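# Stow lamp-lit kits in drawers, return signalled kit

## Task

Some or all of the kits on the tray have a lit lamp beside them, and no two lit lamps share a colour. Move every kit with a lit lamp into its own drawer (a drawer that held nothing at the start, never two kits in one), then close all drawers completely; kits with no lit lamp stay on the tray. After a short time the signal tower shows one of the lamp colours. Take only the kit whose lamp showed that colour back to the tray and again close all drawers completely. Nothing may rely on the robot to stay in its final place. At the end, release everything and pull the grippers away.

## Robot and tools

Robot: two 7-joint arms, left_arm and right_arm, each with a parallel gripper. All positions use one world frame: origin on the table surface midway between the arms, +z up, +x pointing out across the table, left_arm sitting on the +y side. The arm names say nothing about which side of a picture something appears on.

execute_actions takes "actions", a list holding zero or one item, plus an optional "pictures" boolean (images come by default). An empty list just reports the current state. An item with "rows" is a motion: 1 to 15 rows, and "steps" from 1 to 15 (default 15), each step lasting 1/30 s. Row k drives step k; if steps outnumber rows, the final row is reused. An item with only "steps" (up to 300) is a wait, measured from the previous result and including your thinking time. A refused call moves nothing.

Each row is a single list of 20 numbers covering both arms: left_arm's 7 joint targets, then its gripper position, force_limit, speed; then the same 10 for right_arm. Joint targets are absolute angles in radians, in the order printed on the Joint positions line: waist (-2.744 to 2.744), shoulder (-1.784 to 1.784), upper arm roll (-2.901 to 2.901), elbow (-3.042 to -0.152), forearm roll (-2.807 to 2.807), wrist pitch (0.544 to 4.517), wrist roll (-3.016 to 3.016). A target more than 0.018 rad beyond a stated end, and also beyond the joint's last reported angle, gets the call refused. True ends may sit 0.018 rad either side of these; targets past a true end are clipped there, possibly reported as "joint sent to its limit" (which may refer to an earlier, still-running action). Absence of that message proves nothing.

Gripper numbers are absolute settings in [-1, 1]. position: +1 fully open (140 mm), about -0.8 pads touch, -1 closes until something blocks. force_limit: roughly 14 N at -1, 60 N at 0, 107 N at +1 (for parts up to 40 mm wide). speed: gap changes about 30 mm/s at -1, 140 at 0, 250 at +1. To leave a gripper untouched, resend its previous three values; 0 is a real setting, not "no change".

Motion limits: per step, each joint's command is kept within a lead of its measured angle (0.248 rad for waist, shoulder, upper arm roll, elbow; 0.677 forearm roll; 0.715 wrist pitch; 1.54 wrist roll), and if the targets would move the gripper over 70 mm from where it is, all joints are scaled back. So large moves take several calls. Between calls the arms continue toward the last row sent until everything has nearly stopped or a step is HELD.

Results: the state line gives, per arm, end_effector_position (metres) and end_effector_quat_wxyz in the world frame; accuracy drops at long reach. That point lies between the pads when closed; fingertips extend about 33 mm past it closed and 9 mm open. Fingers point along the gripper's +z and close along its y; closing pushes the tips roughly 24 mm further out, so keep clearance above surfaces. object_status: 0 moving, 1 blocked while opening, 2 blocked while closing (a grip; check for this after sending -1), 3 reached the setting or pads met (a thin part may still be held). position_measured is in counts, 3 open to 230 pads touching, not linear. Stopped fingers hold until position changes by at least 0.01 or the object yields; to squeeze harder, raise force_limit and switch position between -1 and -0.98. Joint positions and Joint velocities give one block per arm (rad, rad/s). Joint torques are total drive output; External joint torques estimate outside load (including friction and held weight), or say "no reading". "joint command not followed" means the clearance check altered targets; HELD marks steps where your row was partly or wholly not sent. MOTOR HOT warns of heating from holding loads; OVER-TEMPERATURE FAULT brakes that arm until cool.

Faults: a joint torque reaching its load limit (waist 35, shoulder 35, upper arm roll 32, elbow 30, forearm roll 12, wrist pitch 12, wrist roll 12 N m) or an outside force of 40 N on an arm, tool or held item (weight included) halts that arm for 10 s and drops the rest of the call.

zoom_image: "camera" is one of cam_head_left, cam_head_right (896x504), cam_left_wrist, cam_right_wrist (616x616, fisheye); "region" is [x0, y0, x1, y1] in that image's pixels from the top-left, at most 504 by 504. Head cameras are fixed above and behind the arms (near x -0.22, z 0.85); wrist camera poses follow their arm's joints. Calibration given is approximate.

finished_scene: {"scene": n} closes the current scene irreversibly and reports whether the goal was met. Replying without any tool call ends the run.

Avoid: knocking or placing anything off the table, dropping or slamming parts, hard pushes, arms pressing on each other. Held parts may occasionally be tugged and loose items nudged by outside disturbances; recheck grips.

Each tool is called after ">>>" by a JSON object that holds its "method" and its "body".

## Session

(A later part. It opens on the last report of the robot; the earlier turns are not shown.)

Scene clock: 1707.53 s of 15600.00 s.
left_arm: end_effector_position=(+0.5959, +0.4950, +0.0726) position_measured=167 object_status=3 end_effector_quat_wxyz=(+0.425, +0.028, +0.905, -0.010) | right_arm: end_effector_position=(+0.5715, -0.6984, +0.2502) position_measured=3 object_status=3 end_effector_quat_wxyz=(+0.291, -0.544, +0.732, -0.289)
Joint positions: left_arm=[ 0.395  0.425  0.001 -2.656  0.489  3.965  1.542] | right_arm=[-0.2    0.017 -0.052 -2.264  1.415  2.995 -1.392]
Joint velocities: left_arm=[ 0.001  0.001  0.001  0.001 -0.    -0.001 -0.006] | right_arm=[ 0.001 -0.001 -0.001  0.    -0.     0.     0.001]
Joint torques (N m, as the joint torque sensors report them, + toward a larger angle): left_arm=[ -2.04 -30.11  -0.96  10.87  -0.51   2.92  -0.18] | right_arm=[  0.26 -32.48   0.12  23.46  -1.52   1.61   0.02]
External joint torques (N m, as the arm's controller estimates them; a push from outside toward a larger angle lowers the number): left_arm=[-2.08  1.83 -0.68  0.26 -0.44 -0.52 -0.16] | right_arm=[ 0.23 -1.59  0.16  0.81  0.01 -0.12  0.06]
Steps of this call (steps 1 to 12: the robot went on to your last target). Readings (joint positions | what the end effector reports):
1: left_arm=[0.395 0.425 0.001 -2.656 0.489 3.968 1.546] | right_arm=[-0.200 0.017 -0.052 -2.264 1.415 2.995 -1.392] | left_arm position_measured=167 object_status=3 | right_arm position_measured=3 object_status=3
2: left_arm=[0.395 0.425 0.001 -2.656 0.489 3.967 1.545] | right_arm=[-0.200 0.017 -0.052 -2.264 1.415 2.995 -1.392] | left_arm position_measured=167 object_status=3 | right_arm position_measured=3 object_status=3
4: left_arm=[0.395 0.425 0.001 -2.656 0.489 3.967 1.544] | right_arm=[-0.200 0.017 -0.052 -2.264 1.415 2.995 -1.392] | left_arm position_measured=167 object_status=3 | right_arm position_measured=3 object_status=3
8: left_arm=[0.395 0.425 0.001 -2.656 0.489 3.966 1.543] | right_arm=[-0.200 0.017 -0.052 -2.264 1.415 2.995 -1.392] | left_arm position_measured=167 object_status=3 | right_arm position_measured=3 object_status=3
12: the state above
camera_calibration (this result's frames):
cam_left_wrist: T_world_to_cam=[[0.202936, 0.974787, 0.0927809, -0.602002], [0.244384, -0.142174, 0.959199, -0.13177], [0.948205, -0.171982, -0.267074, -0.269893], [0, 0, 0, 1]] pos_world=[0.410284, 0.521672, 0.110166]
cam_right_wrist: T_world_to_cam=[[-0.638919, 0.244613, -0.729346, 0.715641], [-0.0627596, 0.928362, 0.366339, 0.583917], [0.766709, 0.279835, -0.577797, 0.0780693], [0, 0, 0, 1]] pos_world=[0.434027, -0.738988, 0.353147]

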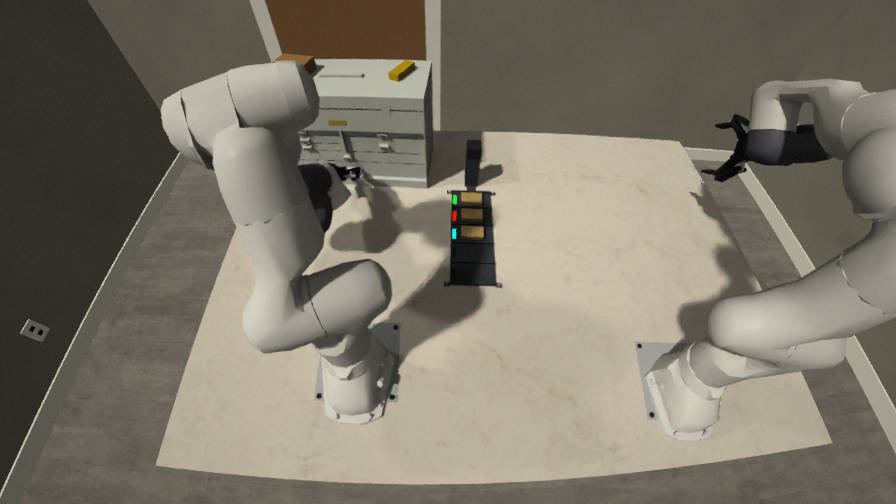

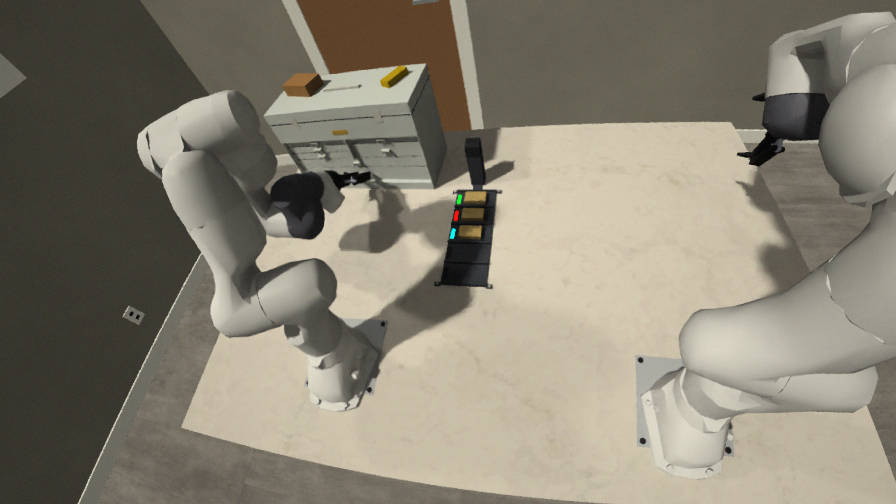

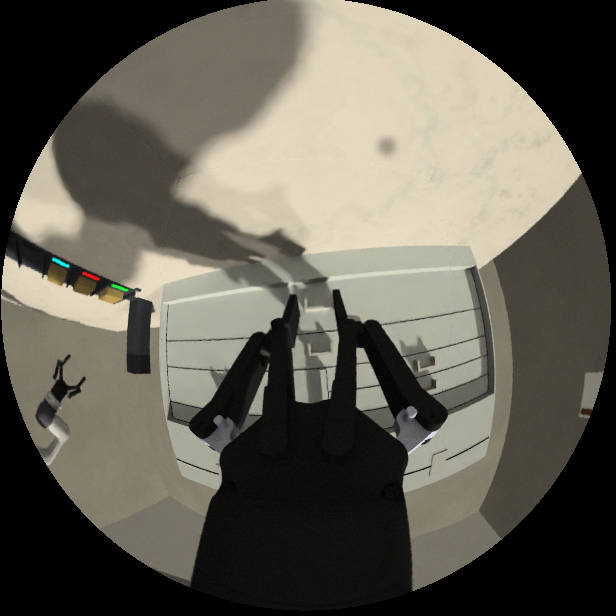

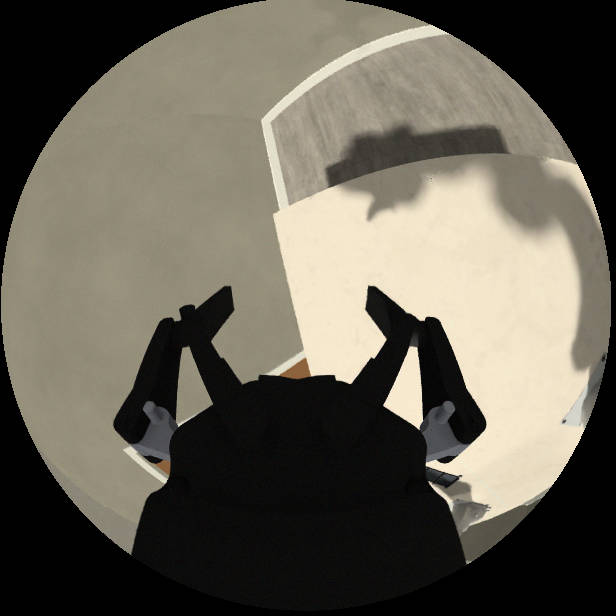

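>>> {"method": "execute_actions", "body": {"actions": [{"rows":[[0.392,0.4305,0,-2.654,0.486,3.961,1.533,-0.3,0,0,-0.2,0.017,-0.05,-2.264,1.415,2.995,-1.392,1,0,0],[0.392,0.4305,0,-2.654,0.486,3.961,1.533,-0.3,0,0,-0.2,0.017,-0.05,-2.264,1.415,2.995,-1.392,1,0,0],[0.392,0.4305,0,-2.654,0.486,3.961,1.533,-0.3,0,0,-0.2,0.017,-0.05,-2.264,1.415,2.995,-1.392,1,0,0],[0.392,0.4305,0,-2.654,0.486,3.961,1.533,-1,0,-0.5,-0.2,0.017,-0.05,-2.264,1.415,2.995,-1.392,1,0,0]],"steps":15}], "pictures": false}}

>>> {"method": "execute_actions", "body": {"actions": [{"rows":[[0.403,0.423,0,-2.669,0.496,3.981,1.556,-1,0,-0.5,-0.2,0.017,-0.05,-2.264,1.415,2.995,-1.392,1,0,0],[0.408,0.419,0,-2.681,0.498,3.989,1.561,-1,0,-0.5,-0.2,0.017,-0.05,-2.264,1.415,2.995,-1.392,1,0,0],[0.414,0.4155,0,-2.693,0.5,3.997,1.566,-1,0,-0.5,-0.2,0.017,-0.05,-2.264,1.415,2.995,-1.392,1,0,0],[0.419,0.412,0,-2.706,0.502,4.005,1.572,-1,0,-0.5,-0.2,0.017,-0.05,-2.264,1.415,2.995,-1.392,1,0,0],[0.425,0.408,0,-2.718,0.504,4.013,1.578,-1,0,-0.5,-0.2,0.017,-0.05,-2.264,1.415,2.995,-1.392,1,0,0],[0.43,0.4045,0,-2.73,0.507,4.021,1.584,-1,0,-0.5,-0.2,0.017,-0.05,-2.264,1.415,2.995,-1.392,1,0,0],[0.437,0.401,0,-2.743,0.51,4.03,1.59,-1,0,-0.5,-0.2,0.017,-0.05,-2.264,1.415,2.995,-1.392,1,0,0],[0.444,0.3975,0,-2.757,0.513,4.038,1.597,-1,0,-0.5,-0.2,0.017,-0.05,-2.264,1.415,2.995,-1.392,1,0,0],[0.451,0.394,0,-2.77,0.517,4.047,1.603,-1,0,-0.5,-0.2,0.017,-0.05,-2.264,1.415,2.995,-1.392,1,0,0],[0.459,0.39,0,-2.783,0.52,4.055,1.61,-1,0,-0.5,-0.2,0.017,-0.05,-2.264,1.415,2.995,-1.392,1,0,0],[0.466,0.3865,0,-2.796,0.524,4.063,1.616,-1,0,-0.5,-0.2,0.017,-0.05,-2.264,1.415,2.995,-1.392,1,0,0],[0.474,0.383,0,-2.81,0.527,4.072,1.623,-1,0,-0.5,-0.2,0.017,-0.05,-2.264,1.415,2.995,-1.392,1,0,0],[0.482,0.38,0,-2.823,0.53,4.078,1.629,-1,0,-0.5,-0.2,0.017,-0.05,-2.264,1.415,2.995,-1.392,1,0,0],[0.49,0.3765,0,-2.836,0.532,4.081,1.629,-1,0,-0.5,-0.2,0.017,-0.05,-2.264,1.415,2.995,-1.392,1,0,0]],"steps":15}], "pictures": false}}

>>> {"method": "execute_actions", "body": {"actions": [{"steps":12}]}}

Scene clock: 1736.13 s of 15600.00 s.
left_arm: end_effector_position=(+0.5953, +0.4960, +0.0710) position_measured=193 object_status=0 end_effector_quat_wxyz=(+0.424, +0.026, +0.905, -0.010) | right_arm: end_effector_position=(+0.5715, -0.6984, +0.2502) position_measured=3 object_status=3 end_effector_quat_wxyz=(+0.291, -0.544, +0.732, -0.289)
Joint positions: left_arm=[ 0.395  0.428  0.002 -2.655  0.487  3.965  1.54 ] | right_arm=[-0.2    0.017 -0.052 -2.264  1.415  2.995 -1.392]
Joint velocities: left_arm=[-0.     0.001  0.    -0.     0.    -0.001 -0.001] | right_arm=[ 0.002 -0.001  0.    -0.001 -0.     0.001  0.   ]
Joint torques (N m, as the joint torque sensors report them, + toward a larger angle): left_arm=[ -2.54 -30.28  -1.44  10.45  -0.07   2.95  -0.28] | right_arm=[  0.18 -32.71   0.    23.16  -1.52   1.63   0.03]
External joint torques (N m, as the arm's controller estimates them; a push from outside toward a larger angle lowers the number): left_arm=[-2.59  1.62 -1.18 -0.09 -0.01 -0.47 -0.26] | right_arm=[ 0.14 -1.71  0.03  0.45  0.02 -0.1   0.07]
Steps of this call (steps 1 to 15: the robot went on to your last target; steps 16 to 90: nothing new was sent; then 25.10 s passed at rest; steps 91 to 105: all 15 steps of this action). Readings (joint positions | what the end effector reports):
91: left_arm=[0.395 0.426 0.001 -2.655 0.489 3.965 1.540] | right_arm=[-0.200 0.017 -0.052 -2.264 1.415 2.995 -1.392] | left_arm position_measured=167 object_status=3 | right_arm position_measured=3 object_status=3
92: left_arm=[0.395 0.427 0.001 -2.655 0.489 3.965 1.540] | right_arm=[-0.200 0.017 -0.052 -2.264 1.415 2.995 -1.392] | left_arm position_measured=167 object_status=3 | right_arm position_measured=3 object_status=3
94: left_arm=[0.395 0.428 0.001 -2.655 0.489 3.965 1.540] | right_arm=[-0.200 0.017 -0.052 -2.264 1.415 2.995 -1.392] | left_arm position_measured=167 object_status=0 | right_arm position_measured=3 object_status=3
98: left_arm=[0.395 0.428 0.002 -2.655 0.487 3.965 1.540] | right_arm=[-0.200 0.017 -0.052 -2.264 1.415 2.995 -1.392] | left_arm position_measured=185 object_status=0 | right_arm position_measured=3 object_status=3
105: the state above

Scene clock: 1736.63 s of 15600.00 s.
left_arm: end_effector_position=(+0.5372, +0.4996, +0.0716) position_measured=193 object_status=2 end_effector_quat_wxyz=(+0.423, +0.019, +0.906, -0.012) | right_arm: end_effector_position=(+0.5715, -0.6984, +0.2502) position_measured=3 object_status=3 end_effector_quat_wxyz=(+0.291, -0.544, +0.732, -0.289)
Joint positions: left_arm=[ 0.476  0.38   0.001 -2.811  0.522  4.059  1.595] | right_arm=[-0.2    0.017 -0.052 -2.264  1.415  2.995 -1.392]
Joint velocities: left_arm=[ 0.153 -0.068  0.001 -0.263  0.064  0.172  0.129] | right_arm=[-0.001  0.001  0.002 -0.001 -0.    -0.001  0.001]
Joint torques (N m, as the joint torque sensors report them, + toward a larger angle): left_arm=[ -0.19 -26.31  -0.76   5.74   0.86   2.68  -0.02] | right_arm=[  0.16 -32.59  -0.02  23.39  -1.57   1.61   0.05]
External joint torques (N m, as the arm's controller estimates them; a push from outside toward a larger angle lowers the number): left_arm=[ 1.43  2.13  0.86 -4.89  0.59 -0.88  0.01] | right_arm=[ 0.14 -1.71  0.02  0.73 -0.03 -0.11  0.09]
Steps of this call (steps 1 to 15: all 15 steps of this action). Readings (joint positions | what the end effector reports):
1: left_arm=[0.396 0.428 0.002 -2.657 0.488 3.966 1.541] | right_arm=[-0.200 0.017 -0.052 -2.264 1.415 2.995 -1.392] | left_arm position_measured=193 object_status=0 | right_arm position_measured=3 object_status=3
2: left_arm=[0.399 0.426 0.002 -2.662 0.489 3.969 1.542] | right_arm=[-0.200 0.017 -0.052 -2.264 1.415 2.995 -1.392] | left_arm position_measured=193 object_status=0 | right_arm position_measured=3 object_status=3
4: left_arm=[0.406 0.420 0.001 -2.679 0.492 3.979 1.547] | right_arm=[-0.200 0.017 -0.052 -2.264 1.415 2.995 -1.392] | left_arm position_measured=193 object_status=0 | right_arm position_measured=3 object_status=3
8: left_arm=[0.428 0.405 0.001 -2.724 0.501 4.005 1.561] | right_arm=[-0.200 0.017 -0.052 -2.264 1.415 2.995 -1.392] | left_arm position_measured=193 object_status=2 | right_arm position_measured=3 object_status=3
15: the state above

Scene clock: 1737.03 s of 15600.00 s.
left_arm: end_effector_position=(+0.5299, +0.5001, +0.0717) position_measured=193 object_status=2 end_effector_quat_wxyz=(+0.424, +0.025, +0.905, -0.009) | right_arm: end_effector_position=(+0.5715, -0.6984, +0.2502) position_measured=3 object_status=3 end_effector_quat_wxyz=(+0.291, -0.544, +0.732, -0.289)
Joint positions: left_arm=[ 0.488  0.377  0.001 -2.83   0.526  4.075  1.618] | right_arm=[-0.2    0.017 -0.052 -2.264  1.415  2.995 -1.392]
Joint velocities: left_arm=[ 0.003  0.001 -0.001 -0.002  0.     0.002  0.017] | right_arm=[-0.001 -0.     0.001  0.002 -0.001 -0.     0.001]
Joint torques (N m, as the joint torque sensors report them, + toward a larger angle): left_arm=[  0.97 -28.22  -1.07   4.33   1.77   4.43   0.21] | right_arm=[ -0.11 -32.48  -0.23  23.2   -1.52   1.67   0.05]
External joint torques (N m, as the arm's controller estimates them; a push from outside toward a larger angle lowers the number): left_arm=[ 0.99 -0.49 -0.73 -3.53  1.7   1.01  0.22] | right_arm=[-0.1  -1.45 -0.17  0.41  0.02 -0.06  0.09]
Steps of this call (steps 1 to 12: the robot went on to your last target). Readings (joint positions | what the end effector reports):
1: left_arm=[0.480 0.378 0.001 -2.818 0.524 4.064 1.599] | right_arm=[-0.200 0.017 -0.052 -2.264 1.415 2.995 -1.392] | left_arm position_measured=193 object_status=2 | right_arm position_measured=3 object_status=3
2: left_arm=[0.483 0.377 0.001 -2.822 0.525 4.067 1.602] | right_arm=[-0.200 0.017 -0.052 -2.264 1.415 2.995 -1.392] | left_arm position_measured=193 object_status=2 | right_arm position_measured=3 object_status=3
4: left_arm=[0.486 0.377 0.001 -2.827 0.526 4.071 1.608] | right_arm=[-0.200 0.017 -0.052 -2.264 1.415 2.995 -1.392] | left_arm position_measured=193 object_status=2 | right_arm position_measured=3 object_status=3
8: left_arm=[0.488 0.377 0.001 -2.830 0.526 4.074 1.615] | right_arm=[-0.200 0.017 -0.052 -2.264 1.415 2.995 -1.392] | left_arm position_measured=193 object_status=2 | right_arm position_measured=3 object_status=3
12: the state above
camera_calibration (this result's frames):
cam_left_wrist: T_world_to_cam=[[0.196412, 0.976367, 0.0901678, -0.590585], [0.246227, -0.138126, 0.959319, -0.117073], [0.949102, -0.16622, -0.267537, -0.210076], [0, 0, 0, 1]] pos_world=[0.344208, 0.525538, 0.109359]
cam_right_wrist: T_world_to_cam=[[-0.638919, 0.244613, -0.729346, 0.715641], [-0.0627596, 0.928362, 0.366339, 0.583917], [0.766709, 0.279835, -0.577797, 0.0780693], [0, 0, 0, 1]] pos_world=[0.434027, -0.738988, 0.353147]

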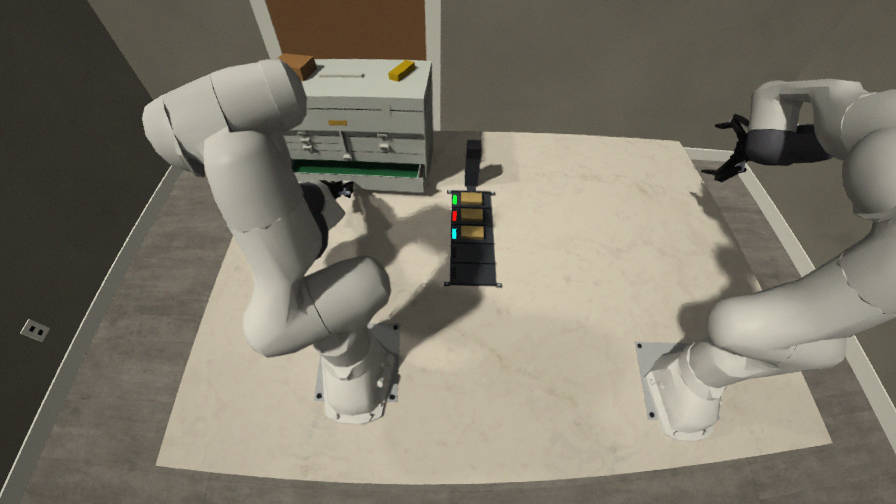

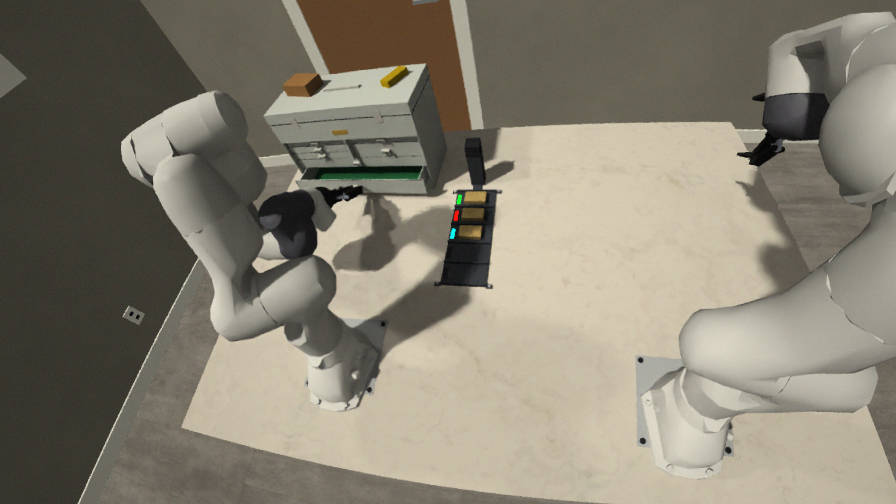

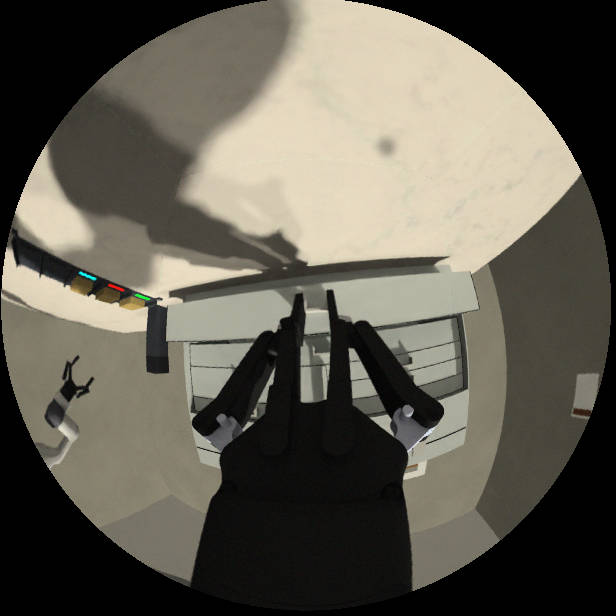

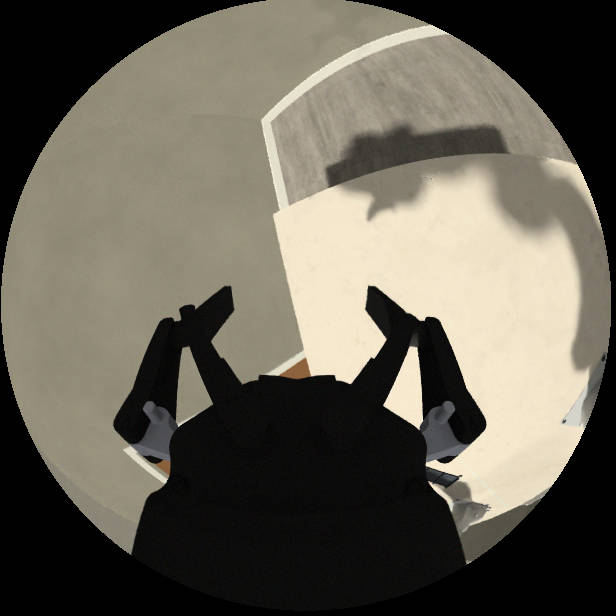

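>>> {"method": "execute_actions", "body": {"actions": [{"rows":[[0.5,0.374,0,-2.848,0.536,4.093,1.64,-1,0,-0.5,-0.2,0.017,-0.05,-2.264,1.415,2.995,-1.392,1,0,0],[0.509,0.3715,0,-2.861,0.541,4.101,1.648,-1,0,-0.5,-0.2,0.017,-0.05,-2.264,1.415,2.995,-1.392,1,0,0],[0.518,0.369,0,-2.873,0.546,4.109,1.655,-1,0,-0.5,-0.2,0.017,-0.05,-2.264,1.415,2.995,-1.392,1,0,0],[0.528,0.367,0,-2.885,0.551,4.117,1.663,-1,0,-0.5,-0.2,0.017,-0.05,-2.264,1.415,2.995,-1.392,1,0,0],[0.537,0.365,0,-2.898,0.556,4.125,1.67,-1,0,-0.5,-0.2,0.017,-0.05,-2.264,1.415,2.995,-1.392,1,0,0],[0.547,0.363,0,-2.91,0.561,4.133,1.678,-1,0,-0.5,-0.2,0.017,-0.05,-2.264,1.415,2.995,-1.392,1,0,0],[0.557,0.361,0,-2.922,0.567,4.141,1.686,-1,0,-0.5,-0.2,0.017,-0.05,-2.264,1.415,2.995,-1.392,1,0,0],[0.567,0.359,0,-2.934,0.573,4.149,1.694,-1,0,-0.5,-0.2,0.017,-0.05,-2.264,1.415,2.995,-1.392,1,0,0],[0.579,0.358,0,-2.945,0.58,4.157,1.703,-1,0,-0.5,-0.2,0.017,-0.05,-2.264,1.415,2.995,-1.392,1,0,0],[0.591,0.357,0,-2.957,0.588,4.165,1.712,-1,0,-0.5,-0.2,0.017,-0.05,-2.264,1.415,2.995,-1.392,1,0,0],[0.604,0.3565,0,-2.968,0.595,4.172,1.721,-1,0,-0.5,-0.2,0.017,-0.05,-2.264,1.415,2.995,-1.392,1,0,0],[0.617,0.356,0,-2.979,0.603,4.18,1.73,-1,0,-0.5,-0.2,0.017,-0.05,-2.264,1.415,2.995,-1.392,1,0,0],[0.63,0.3555,0,-2.99,0.611,4.187,1.739,-1,0,-0.5,-0.2,0.017,-0.05,-2.264,1.415,2.995,-1.392,1,0,0],[0.642,0.355,0,-3.0015,0.617,4.191,1.743,-1,0,-0.5,-0.2,0.017,-0.05,-2.264,1.415,2.995,-1.392,1,0,0]],"steps":15}], "pictures": false}}

>>> {"method": "execute_actions", "body": {"actions": [{"steps":12}]}}

Scene clock: 1761.33 s of 15600.00 s.
left_arm: end_effector_position=(+0.4681, +0.5038, +0.0721) position_measured=193 object_status=2 end_effector_quat_wxyz=(+0.425, +0.015, +0.905, -0.013) | right_arm: end_effector_position=(+0.5715, -0.6984, +0.2502) position_measured=3 object_status=3 end_effector_quat_wxyz=(+0.291, -0.544, +0.732, -0.289)
Joint positions: left_arm=[ 0.621  0.353 -0.001 -2.979  0.601  4.173  1.697] | right_arm=[-0.2    0.017 -0.052 -2.264  1.415  2.995 -1.392]
Joint velocities: left_arm=[ 0.241 -0.009  0.001 -0.23   0.135  0.167  0.187] | right_arm=[-0.     0.001 -0.     0.    -0.001  0.001  0.001]
Joint torques (N m, as the joint torque sensors report them, + toward a larger angle): left_arm=[  0.6  -23.03   0.55   2.25   0.54   1.87  -0.39] | right_arm=[  0.07 -32.57   0.28  23.27  -1.58   1.59   0.03]
External joint torques (N m, as the arm's controller estimates them; a push from outside toward a larger angle lowers the number): left_arm=[ 2.68  2.    2.54 -5.16 -0.09 -1.74 -0.36] | right_arm=[ 0.18 -1.65  0.45  0.59 -0.05 -0.15  0.07]
Steps of this call (steps 1 to 30: the robot went on to your last target; steps 31 to 90: nothing new was sent; then 20.80 s passed at rest; steps 91 to 105: all 15 steps of this action). Readings (joint positions | what the end effector reports):
91: left_arm=[0.490 0.377 0.001 -2.833 0.527 4.077 1.623] | right_arm=[-0.200 0.017 -0.052 -2.264 1.415 2.995 -1.392] | left_arm position_measured=193 object_status=2 | right_arm position_measured=3 object_status=3
92: left_arm=[0.495 0.375 0.001 -2.839 0.530 4.081 1.625] | right_arm=[-0.200 0.017 -0.052 -2.264 1.415 2.995 -1.392] | left_arm position_measured=193 object_status=2 | right_arm position_measured=3 object_status=3
94: left_arm=[0.508 0.371 0.000 -2.856 0.537 4.092 1.631] | right_arm=[-0.200 0.017 -0.052 -2.264 1.415 2.995 -1.392] | left_arm position_measured=193 object_status=2 | right_arm position_measured=3 object_status=3
98: left_arm=[0.543 0.362 -0.000 -2.902 0.555 4.120 1.650] | right_arm=[-0.200 0.017 -0.052 -2.264 1.415 2.995 -1.392] | left_arm position_measured=193 object_status=2 | right_arm position_measured=3 object_status=3
105: the state above

Scene clock: 1761.73 s of 15600.00 s.
left_arm: end_effector_position=(+0.4609, +0.5042, +0.0722) position_measured=193 object_status=2 end_effector_quat_wxyz=(+0.426, +0.024, +0.904, -0.009) | right_arm: end_effector_position=(+0.5715, -0.6984, +0.2502) position_measured=3 object_status=3 end_effector_quat_wxyz=(+0.291, -0.544, +0.732, -0.289)
Joint positions: left_arm=[ 0.64   0.353 -0.001 -2.995  0.612  4.186  1.73 ] | right_arm=[-0.2    0.017 -0.052 -2.264  1.415  2.995 -1.392]
Joint velocities: left_arm=[ 0.002  0.001  0.001 -0.003  0.002  0.002  0.023] | right_arm=[-0.001  0.    -0.002  0.001 -0.001 -0.001  0.   ]
Joint torques (N m, as the joint torque sensors report them, + toward a larger angle): left_arm=[  1.53 -23.12  -0.09   1.52   1.84   4.32   0.47] | right_arm=[  0.46 -32.65  -0.23  23.08  -1.56   1.69   0.07]
External joint torques (N m, as the arm's controller estimates them; a push from outside toward a larger angle lowers the number): left_arm=[ 1.51  0.75  0.3  -3.17  1.58  0.93  0.48] | right_arm=[ 0.62 -1.7  -0.01  0.39 -0.03 -0.06  0.12]
Steps of this call (steps 1 to 12: the robot went on to your last target). Readings (joint positions | what the end effector reports):
1: left_arm=[0.627 0.353 -0.001 -2.985 0.604 4.178 1.703] | right_arm=[-0.200 0.017 -0.052 -2.264 1.415 2.995 -1.392] | left_arm position_measured=193 object_status=2 | right_arm position_measured=3 object_status=3
2: left_arm=[0.631 0.353 -0.001 -2.989 0.607 4.181 1.708] | right_arm=[-0.200 0.017 -0.052 -2.264 1.415 2.995 -1.392] | left_arm position_measured=193 object_status=2 | right_arm position_measured=3 object_status=3
4: left_arm=[0.636 0.353 -0.001 -2.993 0.610 4.184 1.716] | right_arm=[-0.200 0.017 -0.052 -2.264 1.415 2.995 -1.392] | left_arm position_measured=193 object_status=2 | right_arm position_measured=3 object_status=3
8: left_arm=[0.639 0.353 -0.001 -2.995 0.611 4.185 1.726] | right_arm=[-0.200 0.017 -0.052 -2.264 1.415 2.995 -1.392] | left_arm position_measured=193 object_status=2 | right_arm position_measured=3 object_status=3
12: the state above
camera_calibration (this result's frames):
cam_left_wrist: T_world_to_cam=[[0.194376, 0.976712, 0.0908411, -0.580428], [0.243558, -0.137762, 0.960053, -0.0990085], [0.950209, -0.164486, -0.264663, -0.145282], [0, 0, 0, 1]] pos_world=[0.274984, 0.529375, 0.109329]
cam_right_wrist: T_world_to_cam=[[-0.63892, 0.244613, -0.729346, 0.715641], [-0.0627595, 0.928362, 0.366339, 0.583917], [0.766709, 0.279835, -0.577797, 0.0780694], [0, 0, 0, 1]] pos_world=[0.434027, -0.738988, 0.353147]

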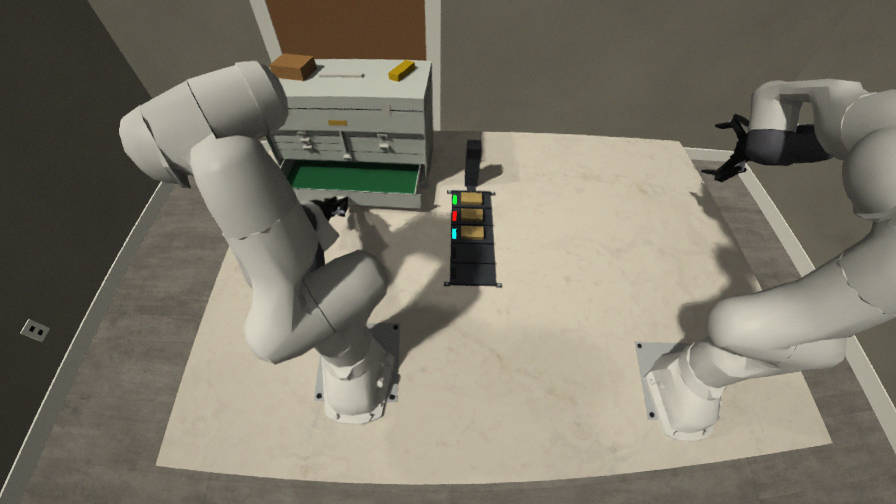

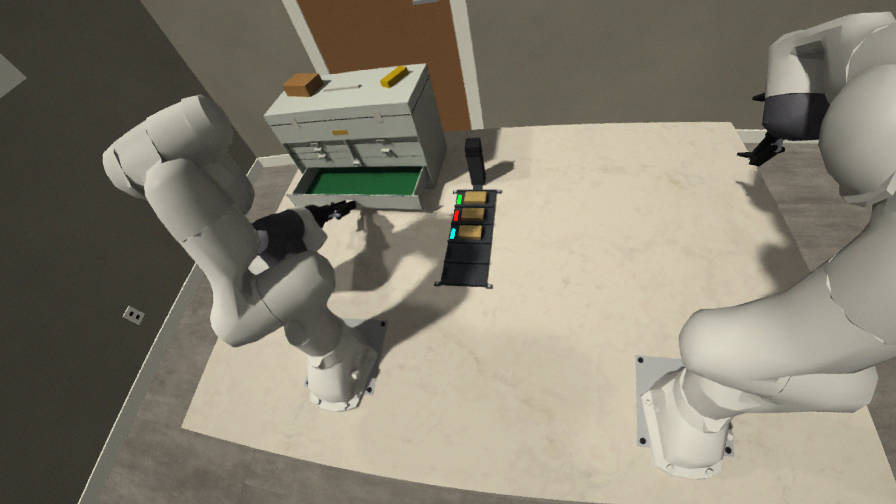

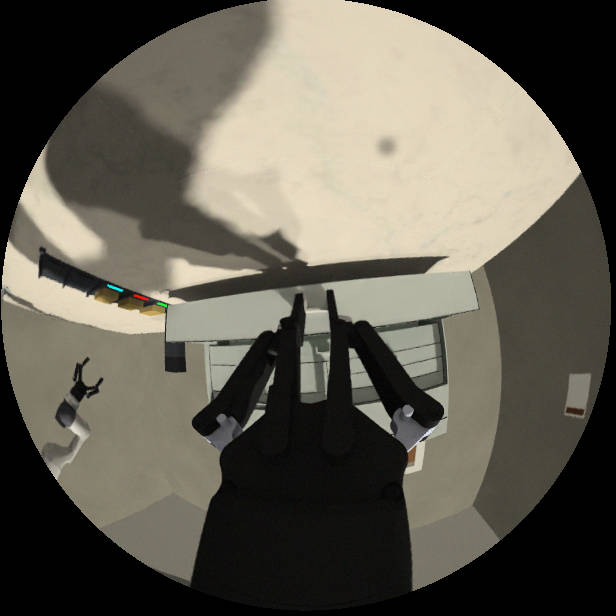

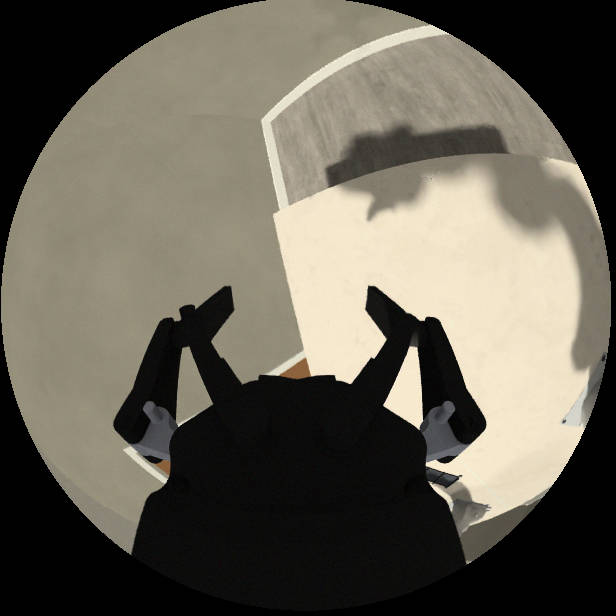

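>>> {"method": "execute_actions", "body": {"actions": [{"rows":[[0.642,0.355,0,-3.0,0.617,4.191,1.743,0.35,0,0,-0.2,0.017,-0.05,-2.264,1.415,2.995,-1.392,1,0,0],[0.642,0.355,0,-3.0,0.617,4.191,1.743,0.35,0,0,-0.2,0.017,-0.05,-2.264,1.415,2.995,-1.392,1,0,0],[0.642,0.355,0,-3.0,0.617,4.191,1.743,0.35,0,0,-0.2,0.017,-0.05,-2.264,1.415,2.995,-1.392,1,0,0],[0.642,0.355,0,-3.0,0.617,4.191,1.743,0.35,0,0,-0.2,0.017,-0.05,-2.264,1.415,2.995,-1.392,1,0,0],[0.685,0.355,0,-3.03,0.645,4.21,1.743,0.35,0,0,-0.2,0.017,-0.05,-2.264,1.415,2.995,-1.392,1,0,0],[0.685,0.355,0,-3.03,0.645,4.21,1.743,0.35,0,0,-0.2,0.017,-0.05,-2.264,1.415,2.995,-1.392,1,0,0],[0.685,0.355,0,-3.03,0.645,4.21,1.743,0.35,0,0,-0.2,0.017,-0.05,-2.264,1.415,2.995,-1.392,1,0,0],[0.685,0.355,0,-3.03,0.645,4.19,1.743,0.35,0,0,-0.2,0.017,-0.05,-2.264,1.415,2.995,-1.392,1,0,0],[0.685,0.32,0,-3.03,0.66,4.14,1.7,0.35,0,0,-0.2,0.017,-0.05,-2.264,1.415,2.995,-1.392,1,0,0],[0.685,0.29,0,-3.03,0.68,4.1,1.7,0.35,0,0,-0.2,0.017,-0.05,-2.264,1.415,2.995,-1.392,1,0,0],[0.685,0.26,0,-3.03,0.7,4.06,1.65,0.35,0,0,-0.2,0.017,-0.05,-2.264,1.415,2.995,-1.392,1,0,0],[0.685,0.23,0,-3.03,0.72,4.02,1.65,0.35,0,0,-0.2,0.017,-0.05,-2.264,1.415,2.995,-1.392,1,0,0],[0.685,0.2,0,-3.03,0.74,3.98,1.6,0.35,0,0,-0.2,0.017,-0.05,-2.264,1.415,2.995,-1.392,1,0,0],[0.685,0.17,0,-3.03,0.76,3.95,1.6,0.35,0,0,-0.2,0.017,-0.05,-2.264,1.415,2.995,-1.392,1,0,0],[0.685,0.14,0,-3.03,0.76,3.92,1.6,0.35,0,0,-0.2,0.017,-0.05,-2.264,1.415,2.995,-1.392,1,0,0]],"steps":15}], "pictures": false}}

>>> {"method": "execute_actions", "body": {"actions": [{"rows":[[0.685,0.1,0,-3.03,0.76,3.87,1.6,0.35,0,0,-0.2,0.017,-0.05,-2.264,1.415,2.995,-1.392,1,0,0],[0.685,0.06,0,-3.03,0.76,3.82,1.6,0.35,0,0,-0.2,0.017,-0.05,-2.264,1.415,2.995,-1.392,1,0,0],[0.685,0.02,0,-3.03,0.76,3.77,1.6,0.35,0,0,-0.2,0.017,-0.05,-2.264,1.415,2.995,-1.392,1,0,0],[0.685,-0.02,0,-3.03,0.7,3.7,1.6,0.35,0,0,-0.2,0.017,-0.05,-2.264,1.415,2.995,-1.392,1,0,0],[0.685,-0.06,0,-3.03,0.65,3.64,1.6,0.35,0,0,-0.2,0.017,-0.05,-2.264,1.415,2.995,-1.392,1,0,0],[0.685,-0.1,0,-3.03,0.6,3.58,1.6,0.35,0,0,-0.2,0.017,-0.05,-2.264,1.415,2.995,-1.392,1,0,0],[0.685,-0.14,0,-3.03,0.55,3.52,1.6,0.35,0,0,-0.2,0.017,-0.05,-2.264,1.415,2.995,-1.392,1,0,0],[0.685,-0.18,0,-3.03,0.5,3.46,1.6,0.35,0,0,-0.2,0.017,-0.05,-2.264,1.415,2.995,-1.392,1,0,0],[0.685,-0.22,0,-3.025,0.45,3.4,1.6,0.35,0,0,-0.2,0.017,-0.05,-2.264,1.415,2.995,-1.392,1,0,0],[0.685,-0.26,0,-3.02,0.4,3.33,1.6,0.35,0,0,-0.2,0.017,-0.05,-2.264,1.415,2.995,-1.392,1,0,0],[0.685,-0.3,0,-3.01,0.3,3.26,1.6,0.35,0,0,-0.2,0.017,-0.05,-2.264,1.415,2.995,-1.392,1,0,0],[0.685,-0.34,0,-3.0,0.2,3.19,1.6,0.35,0,0,-0.2,0.017,-0.05,-2.264,1.415,2.995,-1.392,1,0,0],[0.685,-0.38,0,-2.99,0.1,3.12,1.6,0.35,0,0,-0.2,0.017,-0.05,-2.264,1.415,2.995,-1.392,1,0,0],[0.685,-0.42,0,-2.98,0,3.05,1.6,0.35,0,0,-0.2,0.017,-0.05,-2.264,1.415,2.995,-1.392,1,0,0],[0.685,-0.46,0,-2.97,0,2.98,1.6,0.35,0,0,-0.2,0.017,-0.05,-2.264,1.415,2.995,-1.392,1,0,0]],"steps":15}], "pictures": false}}

>>> {"method": "execute_actions", "body": {"actions": [{"rows":[[0.6,-0.52,0,-2.96,0,2.88,1.4,0.35,0,0,-0.2,0.017,-0.05,-2.264,1.415,2.995,-1.392,1,0,0],[0.5,-0.58,0,-2.94,0,2.78,1.3,0.35,0,0,-0.2,0.017,-0.05,-2.264,1.415,2.995,-1.392,1,0,0],[0.4,-0.64,0,-2.93,0,2.68,1.2,0.35,0,0,-0.2,0.017,-0.05,-2.264,1.415,2.995,-1.392,1,0,0],[0.3,-0.7,0,-2.922,0,2.6,1.1,0.35,0,0,-0.2,0.017,-0.05,-2.264,1.415,2.995,-1.392,1,0,0],[-0.68,-0.738,0,-2.922,0,2.45,0.96,0.35,0,0,-0.2,0.017,-0.05,-2.264,1.415,2.995,-1.392,1,0,0]],"steps":15}], "pictures": false}}

Scene clock: 1815.47 s of 15600.00 s.
left_arm: end_effector_position=(+0.4527, +0.4986, +0.0889) position_measured=88 object_status=0 end_effector_quat_wxyz=(+0.408, +0.049, +0.912, -0.008) | right_arm: end_effector_position=(+0.5715, -0.6984, +0.2502) position_measured=3 object_status=3 end_effector_quat_wxyz=(+0.291, -0.544, +0.732, -0.289)
Joint positions: left_arm=[ 0.682  0.203 -0.001 -3.03   0.717  4.05   1.686] | right_arm=[-0.2    0.017 -0.052 -2.264  1.415  2.995 -1.392]
Joint velocities: left_arm=[ 0.    -0.843  0.001  0.004  0.343 -0.748 -0.261] | right_arm=[ 0.001  0.001  0.    -0.    -0.001 -0.     0.001]
Joint torques (N m, as the joint torque sensors report them, + toward a larger angle): left_arm=[  1.3  -18.5    0.44   6.45   0.9    2.56  -0.19] | right_arm=[ -0.02 -32.6   -0.41  23.32  -1.58   1.64   0.02]
External joint torques (N m, as the arm's controller estimates them; a push from outside toward a larger angle lowers the number): left_arm=[ 0.76 -1.8   0.19 -0.4   0.94 -0.61 -0.17] | right_arm=[-0.14 -1.83 -0.46  0.7  -0.04 -0.07  0.06]
Steps of this call (steps 1 to 30: the robot went on to your last target; steps 31 to 90: nothing new was sent; then 50.23 s passed at rest; steps 91 to 105: all 15 steps of this action). Readings (joint positions | what the end effector reports):
91: left_arm=[0.640 0.353 -0.001 -2.996 0.612 4.186 1.735] | right_arm=[-0.200 0.017 -0.052 -2.264 1.415 2.995 -1.392] | left_arm position_measured=193 object_status=0 | right_arm position_measured=3 object_status=3
92: left_arm=[0.640 0.353 -0.001 -2.996 0.612 4.186 1.735] | right_arm=[-0.200 0.017 -0.052 -2.264 1.415 2.995 -1.392] | left_arm position_measured=192 object_status=0 | right_arm position_measured=3 object_status=3
94: left_arm=[0.640 0.353 -0.001 -2.998 0.613 4.186 1.735] | right_arm=[-0.200 0.017 -0.052 -2.264 1.415 2.995 -1.392] | left_arm position_measured=172 object_status=0 | right_arm position_measured=3 object_status=3
98: left_arm=[0.674 0.354 -0.001 -3.023 0.632 4.195 1.736] | right_arm=[-0.200 0.017 -0.052 -2.264 1.415 2.995 -1.392] | left_arm position_measured=141 object_status=0 | right_arm position_measured=3 object_status=3
105: the state above

Scene clock: 1815.97 s of 15600.00 s.
left_arm: end_effector_position=(+0.4057, +0.6806, +0.1673) position_measured=85 object_status=3 end_effector_quat_wxyz=(+0.300, -0.191, +0.924, +0.138) | right_arm: end_effector_position=(+0.5715, -0.6984, +0.2502) position_measured=3 object_status=3 end_effector_quat_wxyz=(+0.291, -0.544, +0.732, -0.289)
Joint positions: left_arm=[ 0.683 -0.36  -0.002 -2.994  0.225  3.31   1.624] | right_arm=[-0.2    0.017 -0.052 -2.264  1.415  2.995 -1.392]
Joint velocities: left_arm=[ 0.037 -1.308  0.032  0.306 -1.907 -1.971 -0.057] | right_arm=[ 0.     0.    -0.001 -0.002  0.    -0.    -0.   ]
Joint torques (N m, as the joint torque sensors report them, + toward a larger angle): left_arm=[-0.99 -9.59 -0.85 18.16  0.22  2.58 -0.33] | right_arm=[  0.01 -32.79   0.07  23.12  -1.56   1.65   0.02]
External joint torques (N m, as the arm's controller estimates them; a push from outside toward a larger angle lowers the number): left_arm=[ 1.3  -1.18  1.5   0.71 -1.03 -1.01 -0.34] | right_arm=[ 0.1  -1.94  0.21  0.51 -0.03 -0.08  0.06]
Steps of this call (steps 1 to 15: all 15 steps of this action). Readings (joint positions | what the end effector reports):
1: left_arm=[0.682 0.172 -0.001 -3.030 0.727 4.019 1.678] | right_arm=[-0.200 0.017 -0.052 -2.264 1.415 2.995 -1.392] | left_arm position_measured=85 object_status=0 | right_arm position_measured=3 object_status=3
2: left_arm=[0.682 0.137 -0.001 -3.030 0.735 3.984 1.670] | right_arm=[-0.200 0.017 -0.052 -2.264 1.415 2.995 -1.392] | left_arm position_measured=85 object_status=0 | right_arm position_measured=3 object_status=3
4: left_arm=[0.682 0.063 -0.001 -3.031 0.733 3.904 1.658] | right_arm=[-0.200 0.017 -0.052 -2.264 1.415 2.995 -1.392] | left_arm position_measured=85 object_status=0 | right_arm position_measured=3 object_status=3
8: left_arm=[0.682 -0.094 -0.002 -3.030 0.622 3.708 1.640] | right_arm=[-0.200 0.017 -0.052 -2.264 1.415 2.995 -1.392] | left_arm position_measured=85 object_status=3 | right_arm position_measured=3 object_status=3
15: the state above

Scene clock: 1816.47 s of 15600.00 s.
left_arm: end_effector_position=(+0.4395, +0.4398, +0.2157) position_measured=85 object_status=3 end_effector_quat_wxyz=(+0.226, -0.187, +0.956, -0.013) | right_arm: end_effector_position=(+0.5715, -0.6984, +0.2502) position_measured=3 object_status=3 end_effector_quat_wxyz=(+0.291, -0.544, +0.732, -0.289)
Joint positions: left_arm=[ 0.095 -0.713  0.002 -2.924  0.026  2.667  1.276] | right_arm=[-0.2    0.017 -0.052 -2.264  1.415  2.995 -1.392]
Joint velocities: left_arm=[-1.272 -0.145 -0.042  0.006 -0.078 -0.659 -0.546] | right_arm=[-0.001 -0.    -0.001 -0.001  0.001 -0.001 -0.   ]
Joint torques (N m, as the joint torque sensors report them, + toward a larger angle): left_arm=[ 3.56 -6.78  0.86 23.62 -0.22  2.4  -0.39] | right_arm=[  0.1  -32.72  -0.12  22.82  -1.52   1.63   0.03]
External joint torques (N m, as the arm's controller estimates them; a push from outside toward a larger angle lowers the number): left_arm=[-1.94 -0.92 -0.16  0.46 -0.55 -0.85 -0.38] | right_arm=[ 0.15 -1.87 -0.01  0.21  0.   -0.1   0.07]
Steps of this call (steps 1 to 15: all 15 steps of this action). Readings (joint positions | what the end effector reports):
1: left_arm=[0.667 -0.409 0.004 -2.984 0.168 3.234 1.603] | right_arm=[-0.200 0.017 -0.052 -2.264 1.415 2.995 -1.392] | left_arm position_measured=85 object_status=3 | right_arm position_measured=3 object_status=3
2: left_arm=[0.628 -0.459 0.009 -2.972 0.128 3.159 1.575] | right_arm=[-0.200 0.017 -0.052 -2.264 1.415 2.995 -1.392] | left_arm position_measured=85 object_status=3 | right_arm position_measured=3 object_status=3
4: left_arm=[0.536 -0.540 0.007 -2.951 0.092 3.053 1.524] | right_arm=[-0.200 0.017 -0.052 -2.264 1.415 2.995 -1.392] | left_arm position_measured=85 object_status=3 | right_arm position_measured=3 object_status=3
8: left_arm=[0.381 -0.644 0.003 -2.931 0.059 2.874 1.421] | right_arm=[-0.200 0.017 -0.052 -2.264 1.415 2.995 -1.392] | left_arm position_measured=85 object_status=3 | right_arm position_measured=3 object_status=3
15: the state above

>>> {"method": "execute_actions", "body": {"actions": [{"rows":[[-0.687,-0.0375,0,-2.4515,0,2.41,0.952,0.35,0,0,-0.2,0.017,-0.05,-2.264,1.415,2.995,-1.392,1,0,0]],"steps":15}], "pictures": false}}

>>> {"method": "execute_actions", "body": {"actions": [{"rows":[[-0.687,-0.025,0,-2.455,0,2.46,0.952,0.35,0,0,-0.2,0.017,-0.05,-2.264,1.415,2.995,-1.392,1,0,0],[-0.687,-0.012,0,-2.459,0,2.48,0.952,0.35,0,0,-0.2,0.017,-0.05,-2.264,1.415,2.995,-1.392,1,0,0],[-0.687,0.0,0,-2.462,0,2.5,0.952,0.35,0,0,-0.2,0.017,-0.05,-2.264,1.415,2.995,-1.392,1,0,0],[-0.687,0.013,0,-2.465,0,2.515,0.952,0.35,0,0,-0.2,0.017,-0.05,-2.264,1.415,2.995,-1.392,1,0,0],[-0.687,0.026,0,-2.468,0,2.53,0.952,0.35,0,0,-0.2,0.017,-0.05,-2.264,1.415,2.995,-1.392,1,0,0],[-0.687,0.039,0,-2.471,0,2.53,0.952,0.35,0,0,-0.2,0.017,-0.05,-2.264,1.415,2.995,-1.392,1,0,0],[-0.687,0.05,0,-2.473,0,2.527,0.952,0.35,0,0,-0.2,0.017,-0.05,-2.264,1.415,2.995,-1.392,1,0,0]],"steps":15}], "pictures": false}}

>>> {"method": "execute_actions", "body": {"actions": [{"steps":12}]}}

Scene clock: 1837.33 s of 15600.00 s.
left_arm: end_effector_position=(+0.3784, +0.0982, +0.0975) position_measured=85 object_status=3 end_effector_quat_wxyz=(-0.004, +0.031, +1.000, +0.003) | right_arm: end_effector_position=(+0.5715, -0.6984, +0.2502) position_measured=3 object_status=3 end_effector_quat_wxyz=(+0.291, -0.544, +0.732, -0.289)
Joint positions: left_arm=[-0.684 -0.037 -0.001 -2.461  0.001  2.414  0.961] | right_arm=[-0.2    0.017 -0.052 -2.264  1.415  2.995 -1.392]
Joint velocities: left_arm=[ 0.001  0.025 -0.001  0.061  0.001 -0.014 -0.004] | right_arm=[ 0.002 -0.    -0.002  0.    -0.001 -0.     0.   ]
Joint torques (N m, as the joint torque sensors report them, + toward a larger angle): left_arm=[ -1.76 -28.46   1.29  22.58   0.45   2.2   -0.25] | right_arm=[ -0.12 -32.25  -0.27  23.14  -1.53   1.65   0.05]
External joint torques (N m, as the arm's controller estimates them; a push from outside toward a larger angle lowers the number): left_arm=[-1.77  1.59  1.31  0.26 -0.08 -0.5  -0.25] | right_arm=[-0.1  -1.33 -0.19  0.47  0.   -0.08  0.09]
Steps of this call (steps 1 to 60: the robot went on to your last target; steps 61 to 120: nothing new was sent; then 16.37 s passed at rest; steps 121 to 135: all 15 steps of this action). Readings (joint positions | what the end effector reports):
121: left_arm=[-0.678 -0.682 -0.001 -2.872 0.001 2.441 0.966] | right_arm=[-0.200 0.017 -0.052 -2.264 1.415 2.995 -1.392] | left_arm position_measured=85 object_status=3 | right_arm position_measured=3 object_status=3
122: left_arm=[-0.680 -0.602 -0.001 -2.793 0.001 2.436 0.965] | right_arm=[-0.200 0.017 -0.052 -2.264 1.415 2.995 -1.392] | left_arm position_measured=85 object_status=3 | right_arm position_measured=3 object_status=3
124: left_arm=[-0.682 -0.452 -0.001 -2.637 0.001 2.430 0.964] | right_arm=[-0.200 0.017 -0.052 -2.264 1.415 2.995 -1.392] | left_arm position_measured=85 object_status=3 | right_arm position_measured=3 object_status=3
128: left_arm=[-0.684 -0.193 -0.001 -2.478 0.001 2.430 0.963] | right_arm=[-0.200 0.017 -0.052 -2.264 1.415 2.995 -1.392] | left_arm position_measured=85 object_status=3 | right_arm position_measured=3 object_status=3
135: the state above

Scene clock: 1837.83 s of 15600.00 s.
left_arm: end_effector_position=(+0.3806, +0.0963, +0.0604) position_measured=85 object_status=3 end_effector_quat_wxyz=(-0.003, +0.030, +1.000, +0.003) | right_arm: end_effector_position=(+0.5715, -0.6984, +0.2502) position_measured=3 object_status=3 end_effector_quat_wxyz=(+0.291, -0.544, +0.732, -0.289)
Joint positions: left_arm=[-0.684  0.049 -0.001 -2.474  0.001  2.515  0.959] | right_arm=[-0.2    0.017 -0.052 -2.264  1.415  2.995 -1.392]
Joint velocities: left_arm=[-0.001 -0.001 -0.001  0.    -0.001  0.05  -0.001] | right_arm=[ 0.001 -0.001 -0.    -0.001  0.002  0.001  0.   ]
Joint torques (N m, as the joint torque sensors report them, + toward a larger angle): left_arm=[ -2.28 -28.36   1.45  19.49   0.38   3.21  -0.23] | right_arm=[  0.   -33.13  -0.1   23.1   -1.56   1.66   0.05]
External joint torques (N m, as the arm's controller estimates them; a push from outside toward a larger angle lowers the number): left_arm=[-2.24  0.59  1.44  0.06 -0.08  0.8  -0.23] | right_arm=[ 0.   -2.16 -0.05  0.43 -0.03 -0.07  0.09]
Steps of this call (steps 1 to 15: all 15 steps of this action). Readings (joint positions | what the end effector reports):
1: left_arm=[-0.684 -0.035 -0.001 -2.459 0.001 2.421 0.960] | right_arm=[-0.200 0.017 -0.052 -2.264 1.415 2.995 -1.392] | left_arm position_measured=85 object_status=3 | right_arm position_measured=3 object_status=3
2: left_arm=[-0.684 -0.031 -0.001 -2.458 0.001 2.431 0.960] | right_arm=[-0.200 0.017 -0.052 -2.264 1.415 2.995 -1.392] | left_arm position_measured=85 object_status=3 | right_arm position_measured=3 object_status=3
4: left_arm=[-0.684 -0.014 -0.001 -2.458 0.001 2.456 0.960] | right_arm=[-0.200 0.017 -0.052 -2.264 1.415 2.995 -1.392] | left_arm position_measured=85 object_status=3 | right_arm position_measured=3 object_status=3
8: left_arm=[-0.684 0.032 -0.001 -2.467 0.001 2.494 0.959] | right_arm=[-0.200 0.017 -0.052 -2.264 1.415 2.995 -1.392] | left_arm position_measured=85 object_status=3 | right_arm position_measured=3 object_status=3
15: the state above

Scene clock: 1838.23 s of 15600.00 s.
left_arm: end_effector_position=(+0.3824, +0.0949, +0.0611) position_measured=85 object_status=3 end_effector_quat_wxyz=(-0.000, +0.030, +1.000, +0.000) | right_arm: end_effector_position=(+0.5715, -0.6984, +0.2502) position_measured=3 object_status=3 end_effector_quat_wxyz=(+0.291, -0.544, +0.732, -0.289)
Joint positions: left_arm=[-0.684  0.049 -0.001 -2.474  0.001  2.522  0.959] | right_arm=[-0.2    0.017 -0.052 -2.264  1.415  2.995 -1.392]
Joint velocities: left_arm=[ 0.002 -0.001 -0.001  0.     0.001  0.004 -0.001] | right_arm=[ 0.     0.001 -0.    -0.    -0.002 -0.    -0.003]
Joint torques (N m, as the joint torque sensors report them, + toward a larger angle): left_arm=[ -2.59 -28.37   1.53  19.03   0.34   3.21  -0.31] | right_arm=[  0.27 -32.54   0.29  23.24  -1.54   1.62   0.06]
External joint torques (N m, as the arm's controller estimates them; a push from outside toward a larger angle lowers the number): left_arm=[-2.64  0.58  1.44 -0.49 -0.12  0.77 -0.31] | right_arm=[ 0.27 -1.67  0.36  0.6  -0.01 -0.1   0.1 ]
Steps of this call (steps 1 to 12: the robot went on to your last target). Readings (joint positions | what the end effector reports):
1: left_arm=[-0.684 0.049 -0.001 -2.474 0.001 2.516 0.959] | right_arm=[-0.200 0.017 -0.052 -2.264 1.415 2.995 -1.392] | left_arm position_measured=85 object_status=3 | right_arm position_measured=3 object_status=3
2: left_arm=[-0.684 0.049 -0.001 -2.474 0.001 2.517 0.959] | right_arm=[-0.200 0.017 -0.052 -2.264 1.415 2.995 -1.392] | left_arm position_measured=85 object_status=3 | right_arm position_measured=3 object_status=3
4: left_arm=[-0.684 0.049 -0.001 -2.474 0.001 2.519 0.959] | right_arm=[-0.200 0.017 -0.052 -2.264 1.415 2.995 -1.392] | left_arm position_measured=85 object_status=3 | right_arm position_measured=3 object_status=3
8: left_arm=[-0.684 0.049 -0.001 -2.474 0.001 2.521 0.959] | right_arm=[-0.200 0.017 -0.052 -2.264 1.415 2.995 -1.392] | left_arm position_measured=85 object_status=3 | right_arm position_measured=3 object_status=3
12: the state above
camera_calibration (this result's frames):
cam_left_wrist: T_world_to_cam=[[0.218026, 0.97439, -0.0550252, -0.164259], [0.890823, -0.175665, 0.419017, -0.33651], [0.39862, -0.140374, -0.90631, 0.106799], [0, 0, 0, 1]] pos_world=[0.293012, 0.115931, 0.228758]
cam_right_wrist: T_world_to_cam=[[-0.638919, 0.244613, -0.729346, 0.715641], [-0.0627596, 0.928362, 0.366339, 0.583917], [0.766709, 0.279835, -0.577797, 0.0780693], [0, 0, 0, 1]] pos_world=[0.434027, -0.738988, 0.353147]

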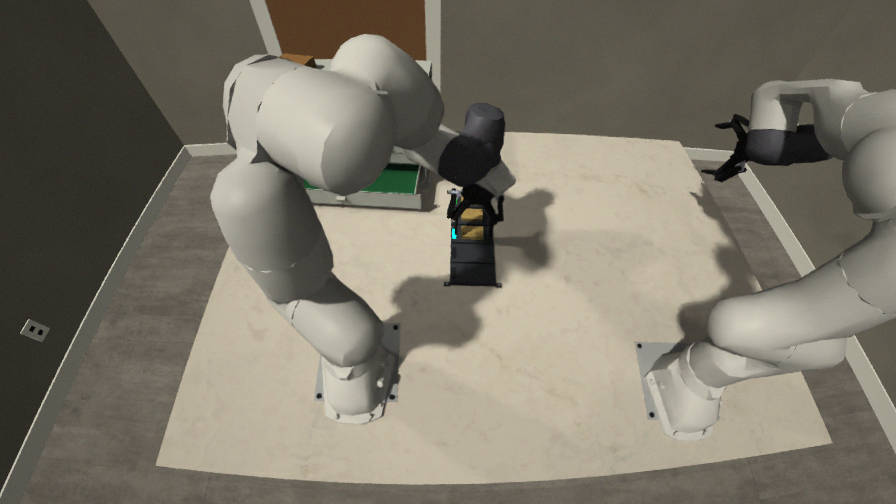

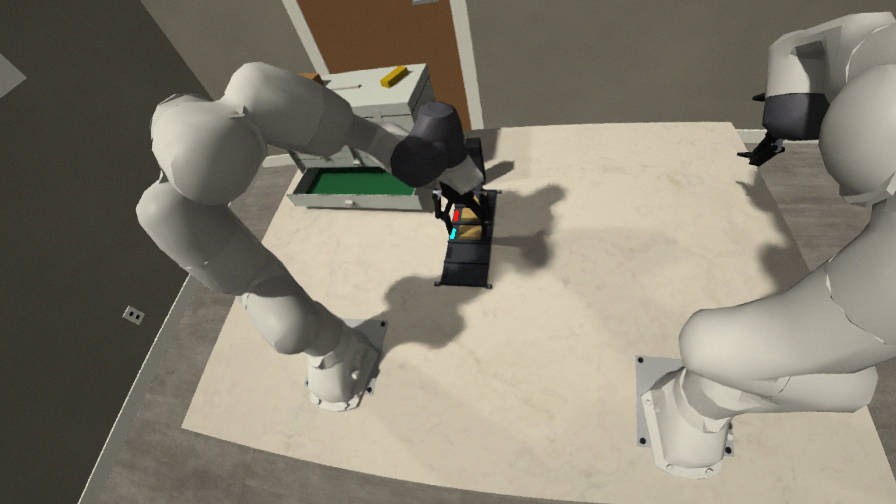

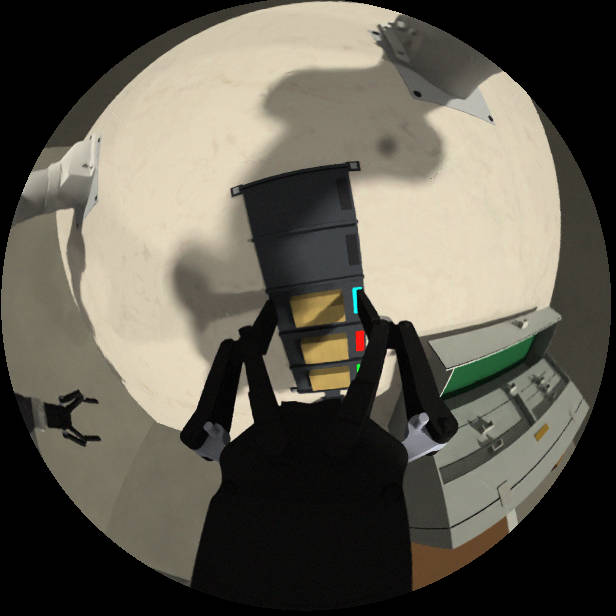

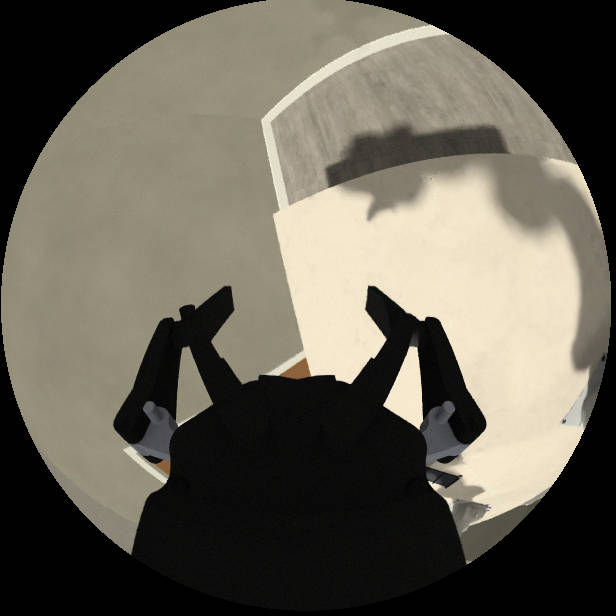

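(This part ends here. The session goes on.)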